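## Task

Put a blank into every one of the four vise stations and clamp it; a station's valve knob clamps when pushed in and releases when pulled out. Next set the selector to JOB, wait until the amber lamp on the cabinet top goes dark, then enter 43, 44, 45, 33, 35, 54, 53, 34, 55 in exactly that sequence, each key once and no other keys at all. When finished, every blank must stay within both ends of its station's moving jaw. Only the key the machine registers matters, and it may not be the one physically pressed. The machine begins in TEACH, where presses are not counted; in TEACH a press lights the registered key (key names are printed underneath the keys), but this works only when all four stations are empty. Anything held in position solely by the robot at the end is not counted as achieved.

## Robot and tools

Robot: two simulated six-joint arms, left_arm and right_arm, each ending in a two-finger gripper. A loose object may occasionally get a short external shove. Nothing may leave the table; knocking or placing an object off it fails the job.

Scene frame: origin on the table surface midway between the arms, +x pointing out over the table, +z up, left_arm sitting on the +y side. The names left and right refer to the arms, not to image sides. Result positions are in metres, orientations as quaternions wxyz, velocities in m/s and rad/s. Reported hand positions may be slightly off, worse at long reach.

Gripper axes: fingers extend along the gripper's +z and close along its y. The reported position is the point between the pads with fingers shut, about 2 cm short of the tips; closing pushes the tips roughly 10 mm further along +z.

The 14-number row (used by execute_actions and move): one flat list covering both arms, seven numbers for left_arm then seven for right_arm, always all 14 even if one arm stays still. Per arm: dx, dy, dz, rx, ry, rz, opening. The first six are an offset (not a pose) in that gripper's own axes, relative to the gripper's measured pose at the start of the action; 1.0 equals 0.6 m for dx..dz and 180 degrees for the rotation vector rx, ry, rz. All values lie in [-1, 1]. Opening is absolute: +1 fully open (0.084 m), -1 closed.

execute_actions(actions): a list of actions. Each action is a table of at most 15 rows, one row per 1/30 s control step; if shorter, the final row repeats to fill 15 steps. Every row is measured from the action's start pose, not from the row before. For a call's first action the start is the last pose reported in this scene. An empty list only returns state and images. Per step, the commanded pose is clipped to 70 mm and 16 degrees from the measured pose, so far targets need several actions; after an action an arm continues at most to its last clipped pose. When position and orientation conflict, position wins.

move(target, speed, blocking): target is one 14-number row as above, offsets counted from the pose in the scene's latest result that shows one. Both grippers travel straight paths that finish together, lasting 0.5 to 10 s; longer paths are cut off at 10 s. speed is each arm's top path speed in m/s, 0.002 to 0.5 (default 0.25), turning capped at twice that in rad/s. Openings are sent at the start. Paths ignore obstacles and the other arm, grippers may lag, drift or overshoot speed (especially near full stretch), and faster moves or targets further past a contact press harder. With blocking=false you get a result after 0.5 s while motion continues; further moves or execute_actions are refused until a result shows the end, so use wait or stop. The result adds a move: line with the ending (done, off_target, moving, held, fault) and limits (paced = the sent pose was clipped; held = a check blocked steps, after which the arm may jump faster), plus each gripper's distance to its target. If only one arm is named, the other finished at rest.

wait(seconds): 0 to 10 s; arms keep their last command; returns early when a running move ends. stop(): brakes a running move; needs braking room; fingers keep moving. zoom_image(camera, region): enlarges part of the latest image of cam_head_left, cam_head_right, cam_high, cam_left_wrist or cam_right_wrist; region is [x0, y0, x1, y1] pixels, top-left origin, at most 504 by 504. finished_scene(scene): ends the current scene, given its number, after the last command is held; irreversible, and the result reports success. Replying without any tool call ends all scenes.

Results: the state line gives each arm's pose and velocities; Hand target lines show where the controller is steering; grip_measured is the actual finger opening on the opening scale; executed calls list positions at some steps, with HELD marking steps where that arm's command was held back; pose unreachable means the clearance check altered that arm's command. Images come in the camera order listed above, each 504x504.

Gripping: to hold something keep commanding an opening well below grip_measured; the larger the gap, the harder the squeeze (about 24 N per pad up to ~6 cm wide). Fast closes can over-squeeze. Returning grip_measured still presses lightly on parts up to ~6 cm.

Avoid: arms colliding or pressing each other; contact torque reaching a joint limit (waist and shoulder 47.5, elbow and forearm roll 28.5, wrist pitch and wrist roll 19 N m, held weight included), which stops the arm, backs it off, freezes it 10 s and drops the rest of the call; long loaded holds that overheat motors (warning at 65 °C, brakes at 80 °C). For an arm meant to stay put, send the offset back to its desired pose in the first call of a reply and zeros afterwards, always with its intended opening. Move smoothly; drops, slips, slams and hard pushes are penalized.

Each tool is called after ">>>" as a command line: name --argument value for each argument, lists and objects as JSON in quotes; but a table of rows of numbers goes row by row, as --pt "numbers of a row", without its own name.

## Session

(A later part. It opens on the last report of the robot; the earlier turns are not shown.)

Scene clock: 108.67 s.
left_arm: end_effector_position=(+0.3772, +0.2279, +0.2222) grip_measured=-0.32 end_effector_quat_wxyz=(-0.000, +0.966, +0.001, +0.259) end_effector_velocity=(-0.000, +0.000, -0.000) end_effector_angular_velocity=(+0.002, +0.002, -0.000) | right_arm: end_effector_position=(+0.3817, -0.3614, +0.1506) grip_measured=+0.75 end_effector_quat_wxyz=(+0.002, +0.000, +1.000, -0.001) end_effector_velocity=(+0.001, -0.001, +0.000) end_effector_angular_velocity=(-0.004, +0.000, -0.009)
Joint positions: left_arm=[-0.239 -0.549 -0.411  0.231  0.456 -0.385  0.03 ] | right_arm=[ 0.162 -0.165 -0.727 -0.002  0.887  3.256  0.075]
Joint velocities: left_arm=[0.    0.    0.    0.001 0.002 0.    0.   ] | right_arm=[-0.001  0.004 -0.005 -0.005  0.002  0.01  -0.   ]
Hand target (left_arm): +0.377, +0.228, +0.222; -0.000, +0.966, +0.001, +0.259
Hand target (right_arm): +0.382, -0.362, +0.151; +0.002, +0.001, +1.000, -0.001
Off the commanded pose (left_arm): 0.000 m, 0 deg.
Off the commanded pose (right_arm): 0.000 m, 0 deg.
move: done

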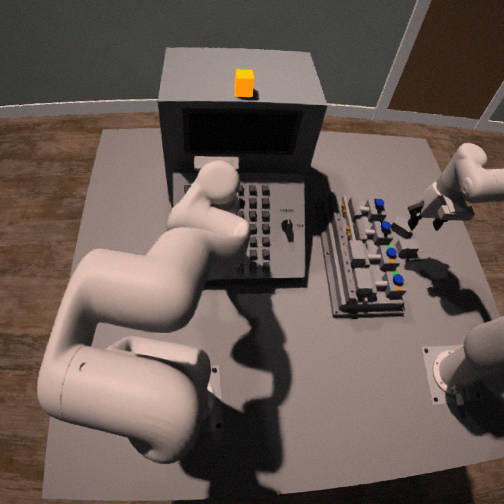

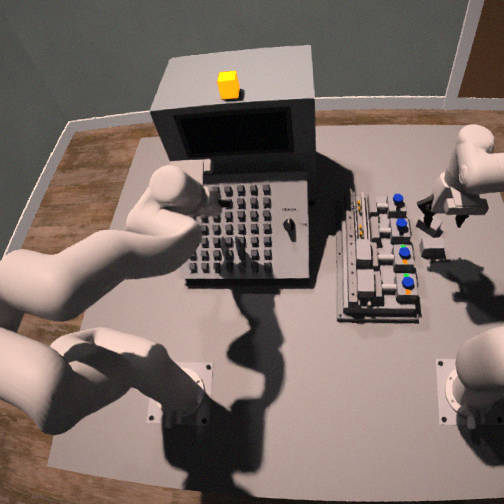

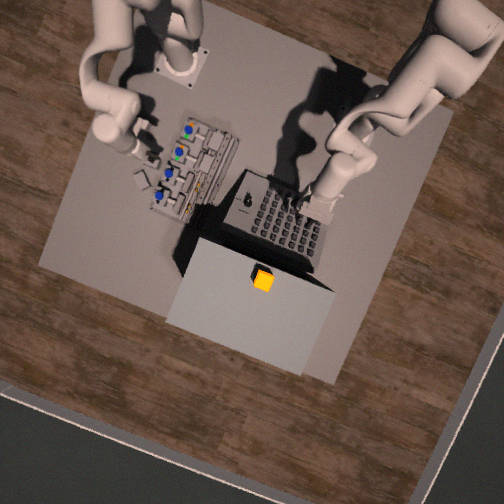

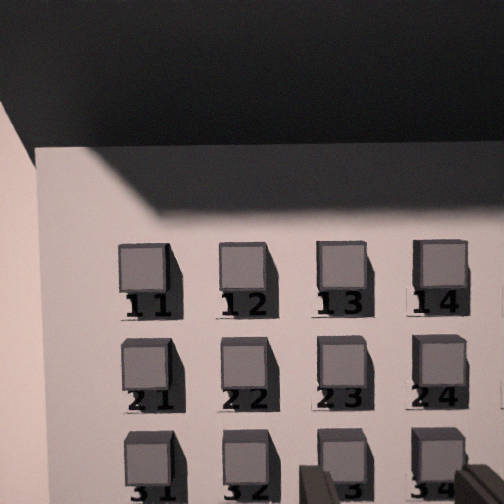

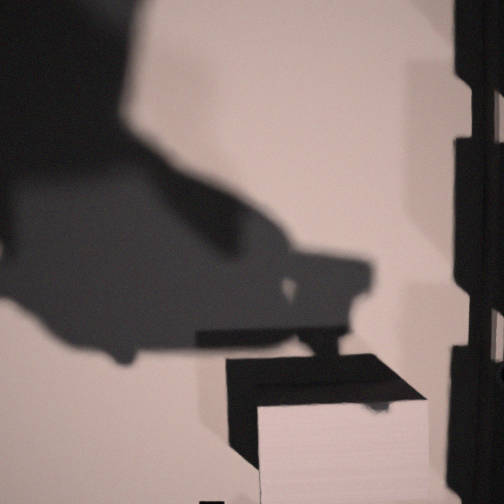

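>>> execute_actions --actions '[]'

>>> move --target '[0,0,0,0,0,0,-0.3,-0.012,-0.003,0.176,0,0,0,0.75]' --speed 0.15

>>> move --target '[0,0,0,0,0,0,-0.3,0,0,0,0,0,0,0.1]'

>>> move --target '[0,0,0,0,0,0,-0.3,0,0,-0.225,0,0,0,0.1]'

>>> move --target '[0,0,0,0,0,0,-0.3,-0.032,0.343,0,0,0,-0.5,0.1]' --speed 0.4

>>> move --target '[0,0,0,0,0,0,-0.3,0,0,0.072,0,0,0,0.1]' --speed 0.1

Scene clock: 113.07 s.
left_arm: end_effector_position=(+0.3772, +0.2279, +0.2222) grip_measured=-0.32 end_effector_quat_wxyz=(-0.000, +0.966, +0.001, +0.259) end_effector_velocity=(+0.000, +0.000, -0.000) end_effector_angular_velocity=(+0.001, -0.000, -0.001) | right_arm: end_effector_position=(+0.3818, -0.3615, +0.1506) grip_measured=+0.75 end_effector_quat_wxyz=(+0.002, +0.001, +1.000, -0.001) end_effector_velocity=(-0.000, +0.000, -0.000) end_effector_angular_velocity=(+0.000, +0.001, -0.001)
Joint positions: left_arm=[-0.239 -0.549 -0.411  0.231  0.456 -0.385  0.03 ] | right_arm=[ 0.162 -0.164 -0.728 -0.002  0.888  3.257  0.075]
Joint velocities: left_arm=[ 0.     0.001  0.     0.001 -0.     0.001 -0.   ] | right_arm=[ 0.     0.001 -0.     0.    -0.     0.001  0.   ]
Hand target (left_arm): +0.377, +0.228, +0.222; -0.000, +0.966, +0.001, +0.259
Hand target (right_arm): +0.382, -0.362, +0.151; +0.002, +0.001, +1.000, -0.001
Off the commanded pose (left_arm): 0.000 m, 0 deg.
Off the commanded pose (right_arm): 0.001 m, 0 deg.

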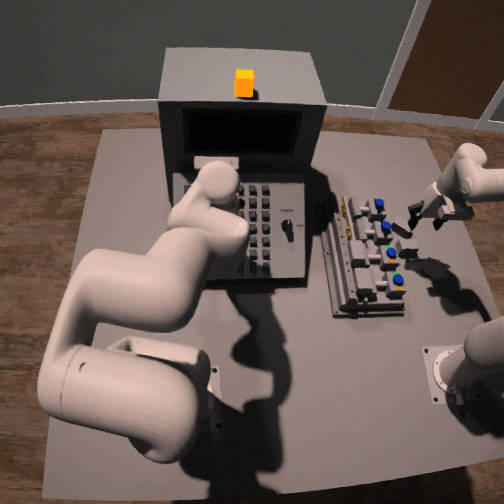

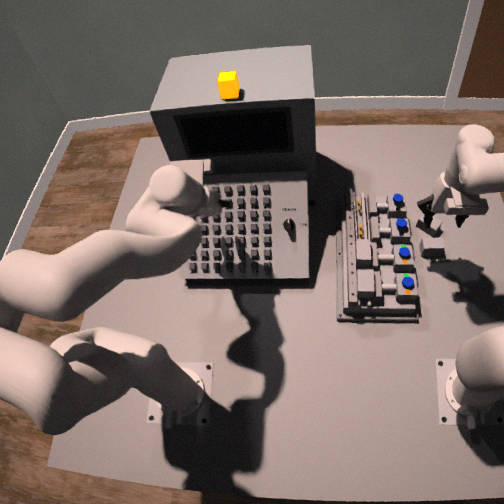

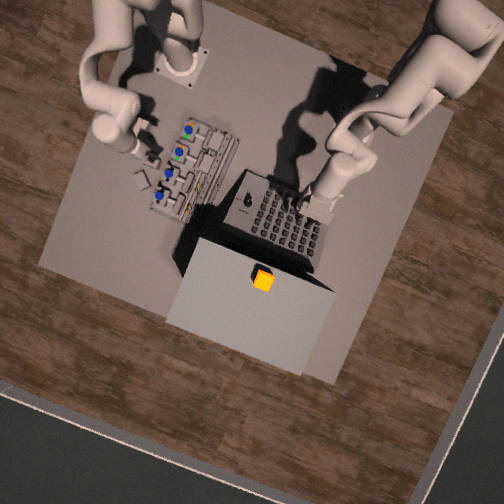

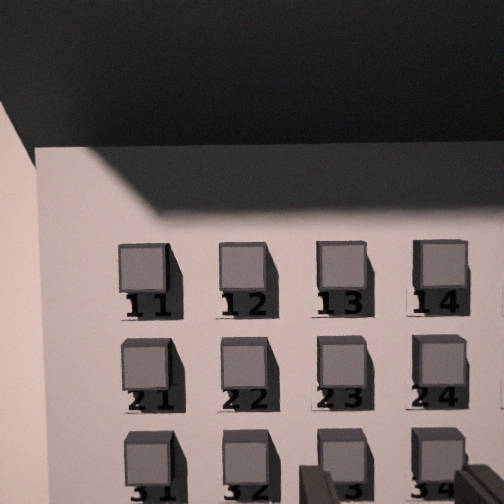

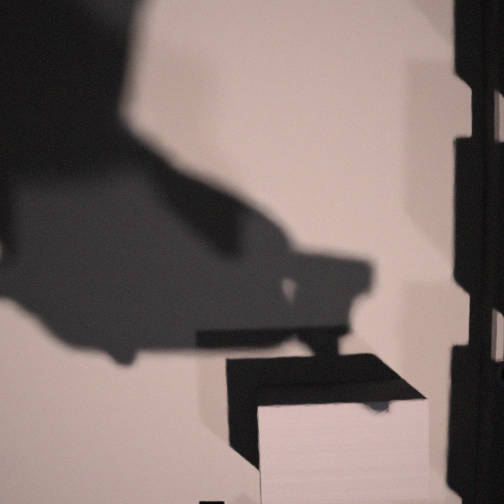

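Scene clock: 114.27 s.
left_arm: end_effector_position=(+0.3772, +0.2279, +0.2222) grip_measured=-0.32 end_effector_quat_wxyz=(-0.000, +0.966, +0.001, +0.259) end_effector_velocity=(-0.000, +0.000, -0.000) end_effector_angular_velocity=(-0.000, +0.000, +0.000) | right_arm: end_effector_position=(+0.3894, -0.3632, +0.0455) grip_measured=+0.75 end_effector_quat_wxyz=(+0.003, +0.000, +1.000, -0.000) end_effector_velocity=(-0.000, -0.000, -0.003) end_effector_angular_velocity=(-0.001, +0.003, +0.001)
Joint positions: left_arm=[-0.239 -0.549 -0.411  0.231  0.456 -0.385  0.03 ] | right_arm=[ 0.155  0.096 -0.658 -0.003  0.557  3.251  0.075]
Joint velocities: left_arm=[ 0. -0.  0. -0.  0.  0. -0.] | right_arm=[ 0.     0.009 -0.001 -0.001 -0.006 -0.    -0.   ]
Hand target (left_arm): +0.377, +0.228, +0.222; -0.000, +0.966, +0.001, +0.259
Hand target (right_arm): +0.389, -0.363, +0.045; +0.002, +0.000, +1.000, -0.000
Off the commanded pose (left_arm): 0.000 m, 0 deg.
Off the commanded pose (right_arm): 0.001 m, 0 deg.
move: done

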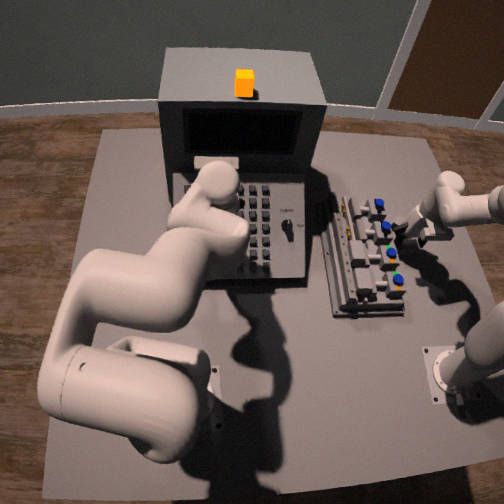

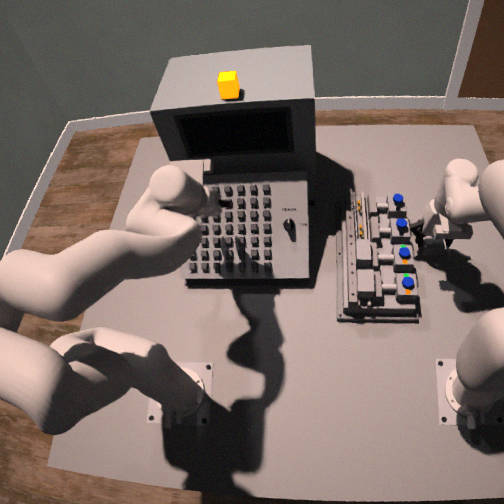

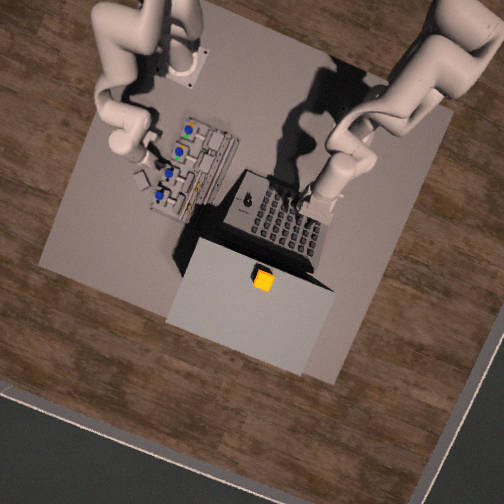

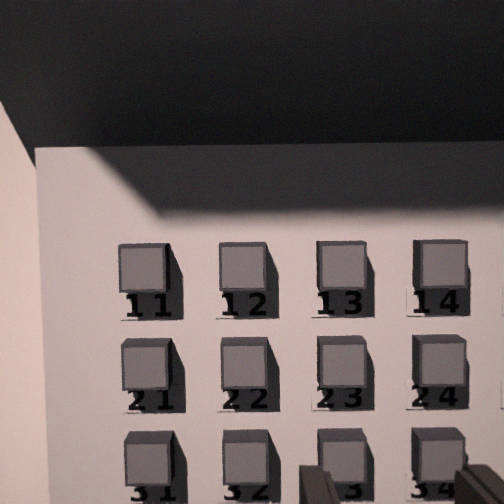

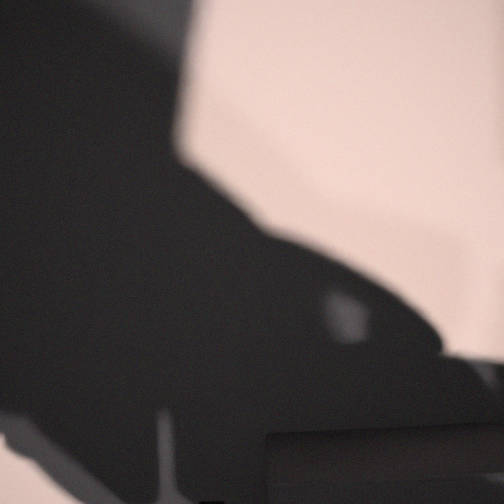

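Scene clock: 114.77 s.
left_arm: end_effector_position=(+0.3772, +0.2279, +0.2222) grip_measured=-0.32 end_effector_quat_wxyz=(-0.000, +0.966, +0.001, +0.259) end_effector_velocity=(+0.000, +0.000, -0.000) end_effector_angular_velocity=(+0.002, -0.000, -0.002) | right_arm: end_effector_position=(+0.3894, -0.3632, +0.0455) grip_measured=+0.37 end_effector_quat_wxyz=(+0.003, +0.000, +1.000, -0.000) end_effector_velocity=(-0.001, -0.000, -0.001) end_effector_angular_velocity=(-0.000, +0.003, -0.000)
Joint positions: left_arm=[-0.239 -0.549 -0.411  0.231  0.456 -0.385  0.03 ] | right_arm=[ 0.155  0.096 -0.658 -0.003  0.557  3.251  0.06 ]
Joint velocities: left_arm=[-0.     0.     0.     0.002 -0.     0.     0.   ] | right_arm=[-0.     0.     0.002  0.     0.001  0.    -0.   ]
Hand target (left_arm): +0.377, +0.228, +0.222; -0.000, +0.966, +0.001, +0.259
Hand target (right_arm): +0.389, -0.363, +0.046; +0.003, +0.000, +1.000, -0.000
Off the commanded pose (left_arm): 0.000 m, 0 deg.
Off the commanded pose (right_arm): 0.000 m, 0 deg.
move: done

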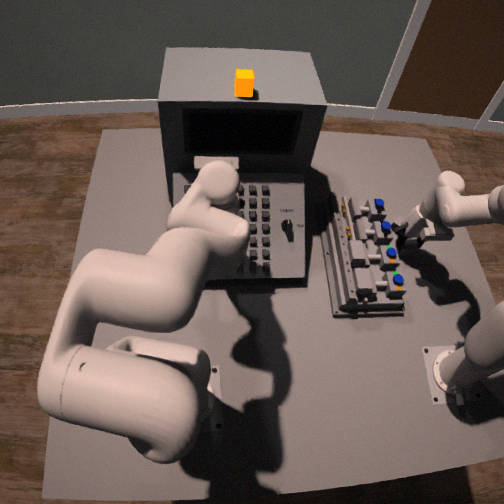

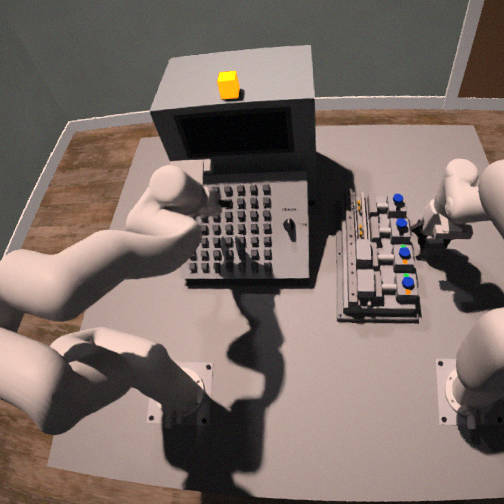

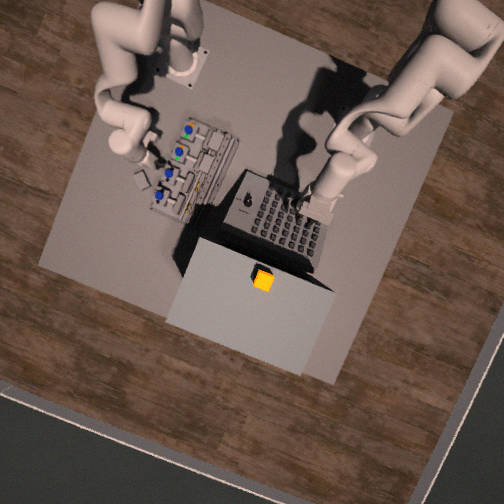

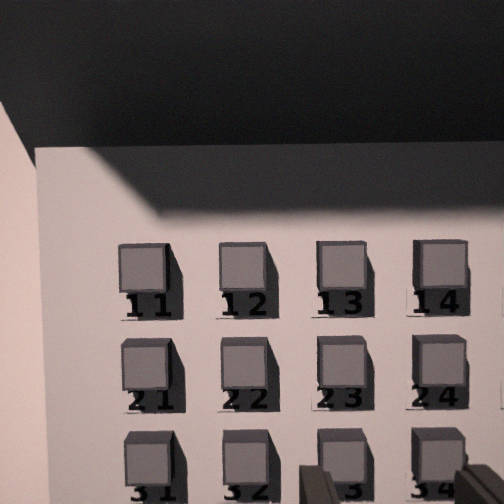

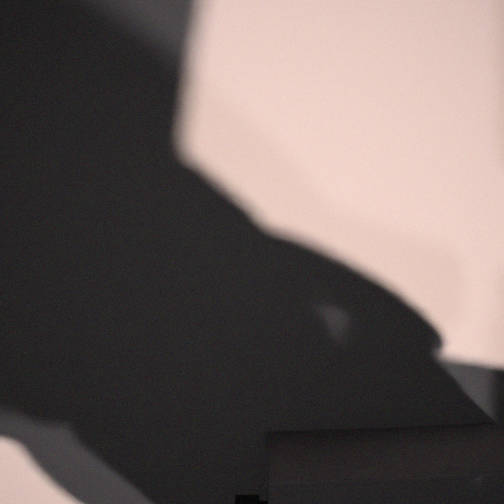

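Scene clock: 115.90 s.
left_arm: end_effector_position=(+0.3772, +0.2279, +0.2222) grip_measured=-0.32 end_effector_quat_wxyz=(-0.000, +0.966, +0.001, +0.259) end_effector_velocity=(-0.000, -0.000, -0.000) end_effector_angular_velocity=(+0.001, +0.000, -0.000) | right_arm: end_effector_position=(+0.3888, -0.3634, +0.1798) grip_measured=+0.37 end_effector_quat_wxyz=(+0.002, +0.001, +1.000, -0.001) end_effector_velocity=(+0.002, +0.000, +0.005) end_effector_angular_velocity=(+0.000, -0.007, +0.001)
Joint positions: left_arm=[-0.239 -0.549 -0.411  0.231  0.456 -0.385  0.03 ] | right_arm=[ 0.156 -0.184 -0.798 -0.002  0.979  3.251  0.06 ]
Joint velocities: left_arm=[-0.    -0.001  0.     0.     0.001  0.    -0.   ] | right_arm=[ 0.001 -0.005 -0.008 -0.001  0.006 -0.    -0.   ]
Hand target (left_arm): +0.377, +0.228, +0.222; -0.000, +0.966, +0.001, +0.259
Hand target (right_arm): +0.389, -0.363, +0.181; +0.003, +0.001, +1.000, -0.001
Off the commanded pose (left_arm): 0.000 m, 0 deg.
Off the commanded pose (right_arm): 0.001 m, 0 deg.
move: done

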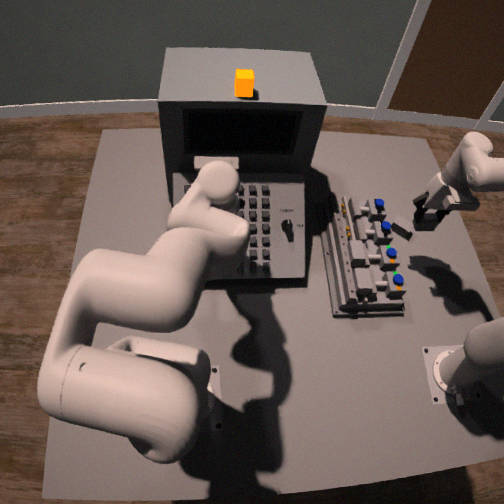

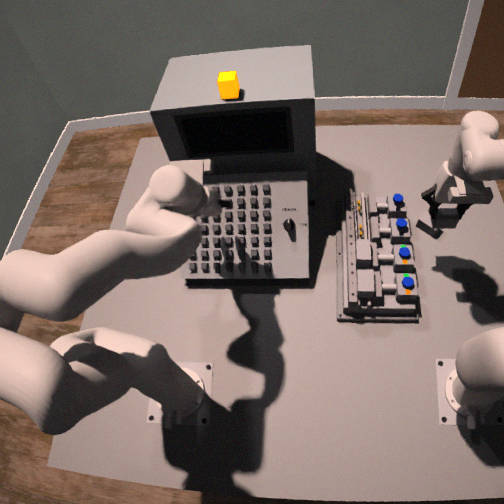

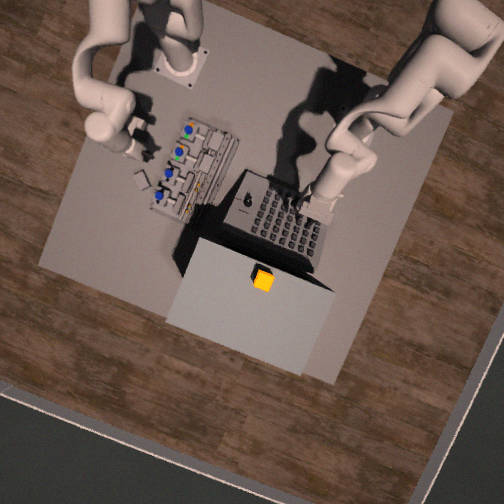

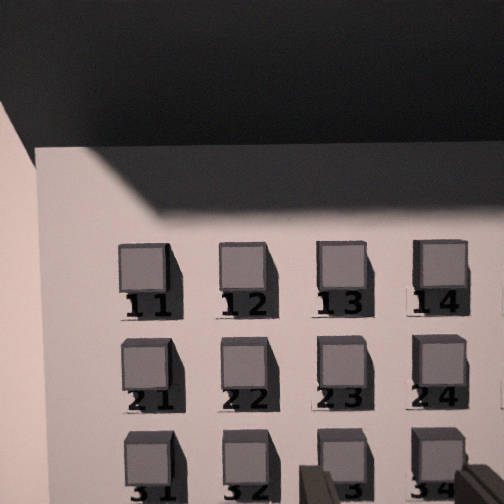

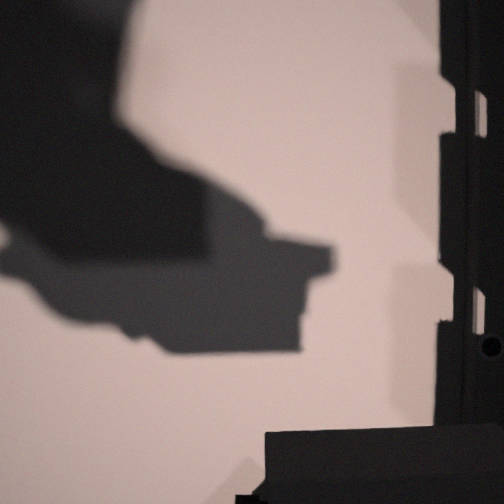

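Scene clock: 118.43 s.
left_arm: end_effector_position=(+0.3772, +0.2279, +0.2222) grip_measured=-0.32 end_effector_quat_wxyz=(-0.000, +0.966, +0.001, +0.259) end_effector_velocity=(+0.000, -0.000, +0.000) end_effector_angular_velocity=(+0.000, -0.001, -0.001) | right_arm: end_effector_position=(+0.4083, -0.1574, +0.1798) grip_measured=+0.37 end_effector_quat_wxyz=(-0.002, +0.706, -0.708, +0.002) end_effector_velocity=(+0.000, +0.001, -0.001) end_effector_angular_velocity=(+0.000, +0.003, +0.008)
Joint positions: left_arm=[-0.239 -0.549 -0.411  0.231  0.456 -0.385  0.03 ] | right_arm=[ 0.582  0.098 -1.116 -0.003  1.014  2.107  0.06 ]
Joint velocities: left_arm=[-0.     0.     0.     0.001 -0.001  0.     0.   ] | right_arm=[ 0.001  0.005 -0.004  0.002  0.002 -0.008  0.   ]
Hand target (left_arm): +0.377, +0.228, +0.222; -0.000, +0.966, +0.001, +0.259
Hand target (right_arm): +0.408, -0.157, +0.180; -0.002, +0.707, -0.708, +0.002
Off the commanded pose (left_arm): 0.000 m, 0 deg.
Off the commanded pose (right_arm): 0.000 m, 0 deg.
move: done

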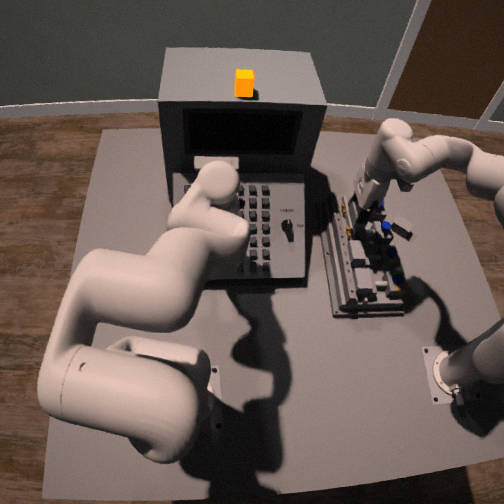

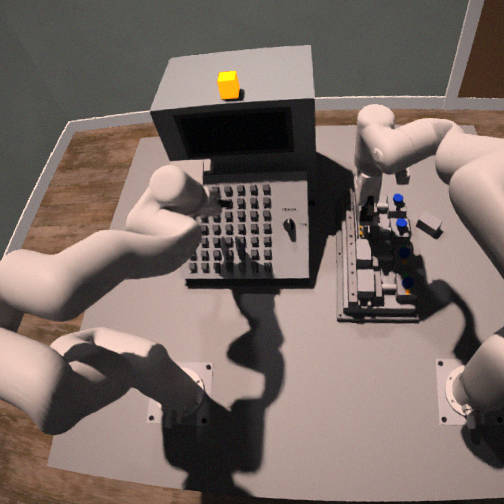

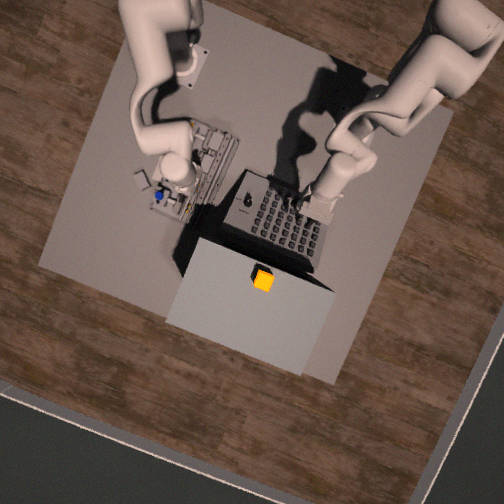

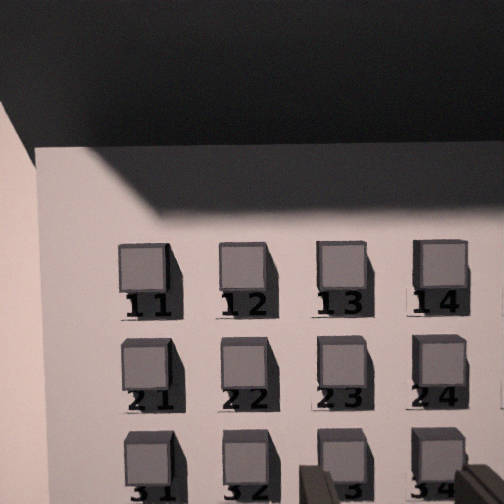

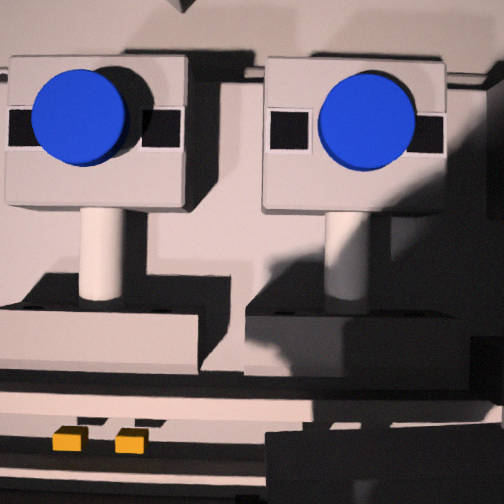

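Scene clock: 119.30 s.
left_arm: end_effector_position=(+0.3772, +0.2279, +0.2222) grip_measured=-0.32 end_effector_quat_wxyz=(-0.000, +0.966, +0.001, +0.259) end_effector_velocity=(-0.000, +0.000, +0.000) end_effector_angular_velocity=(+0.000, +0.000, +0.000) | right_arm: end_effector_position=(+0.4085, -0.1573, +0.1373) grip_measured=+0.37 end_effector_quat_wxyz=(-0.002, +0.706, -0.708, +0.002) end_effector_velocity=(-0.001, -0.001, -0.003) end_effector_angular_velocity=(-0.001, +0.002, -0.000)
Joint positions: left_arm=[-0.239 -0.549 -0.411  0.231  0.456 -0.385  0.03 ] | right_arm=[ 0.582  0.154 -1.056 -0.003  0.897  2.107  0.06 ]
Joint velocities: left_arm=[-0.    -0.    -0.001 -0.     0.001  0.     0.   ] | right_arm=[-0.     0.003  0.005  0.    -0.006 -0.    -0.   ]
Hand target (left_arm): +0.377, +0.228, +0.222; -0.000, +0.966, +0.001, +0.259
Hand target (right_arm): +0.408, -0.157, +0.137; -0.002, +0.706, -0.708, +0.002
Off the commanded pose (left_arm): 0.000 m, 0 deg.
Off the commanded pose (right_arm): 0.001 m, 0 deg.
move: done

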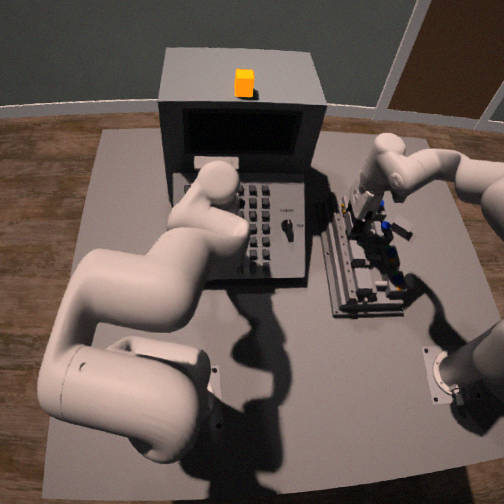

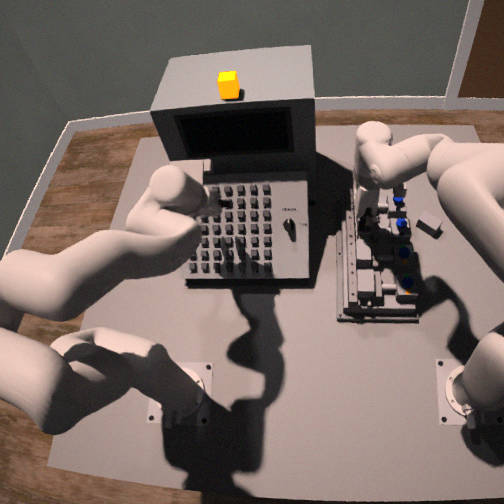

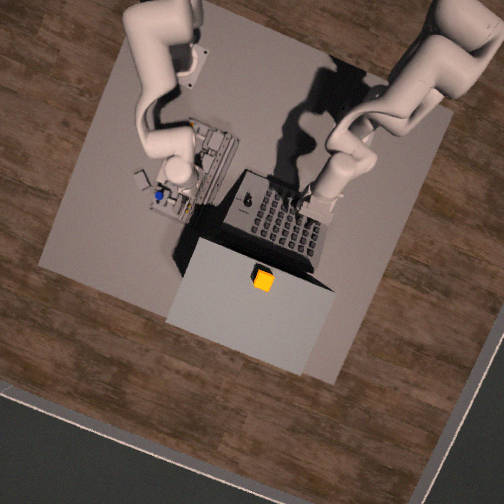

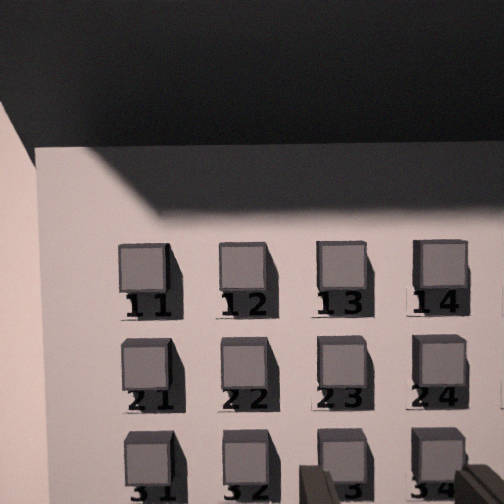

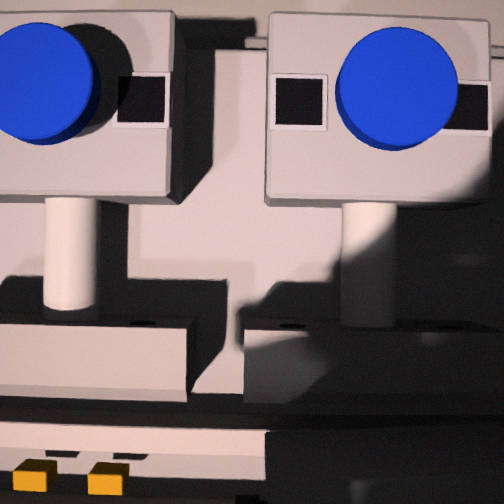

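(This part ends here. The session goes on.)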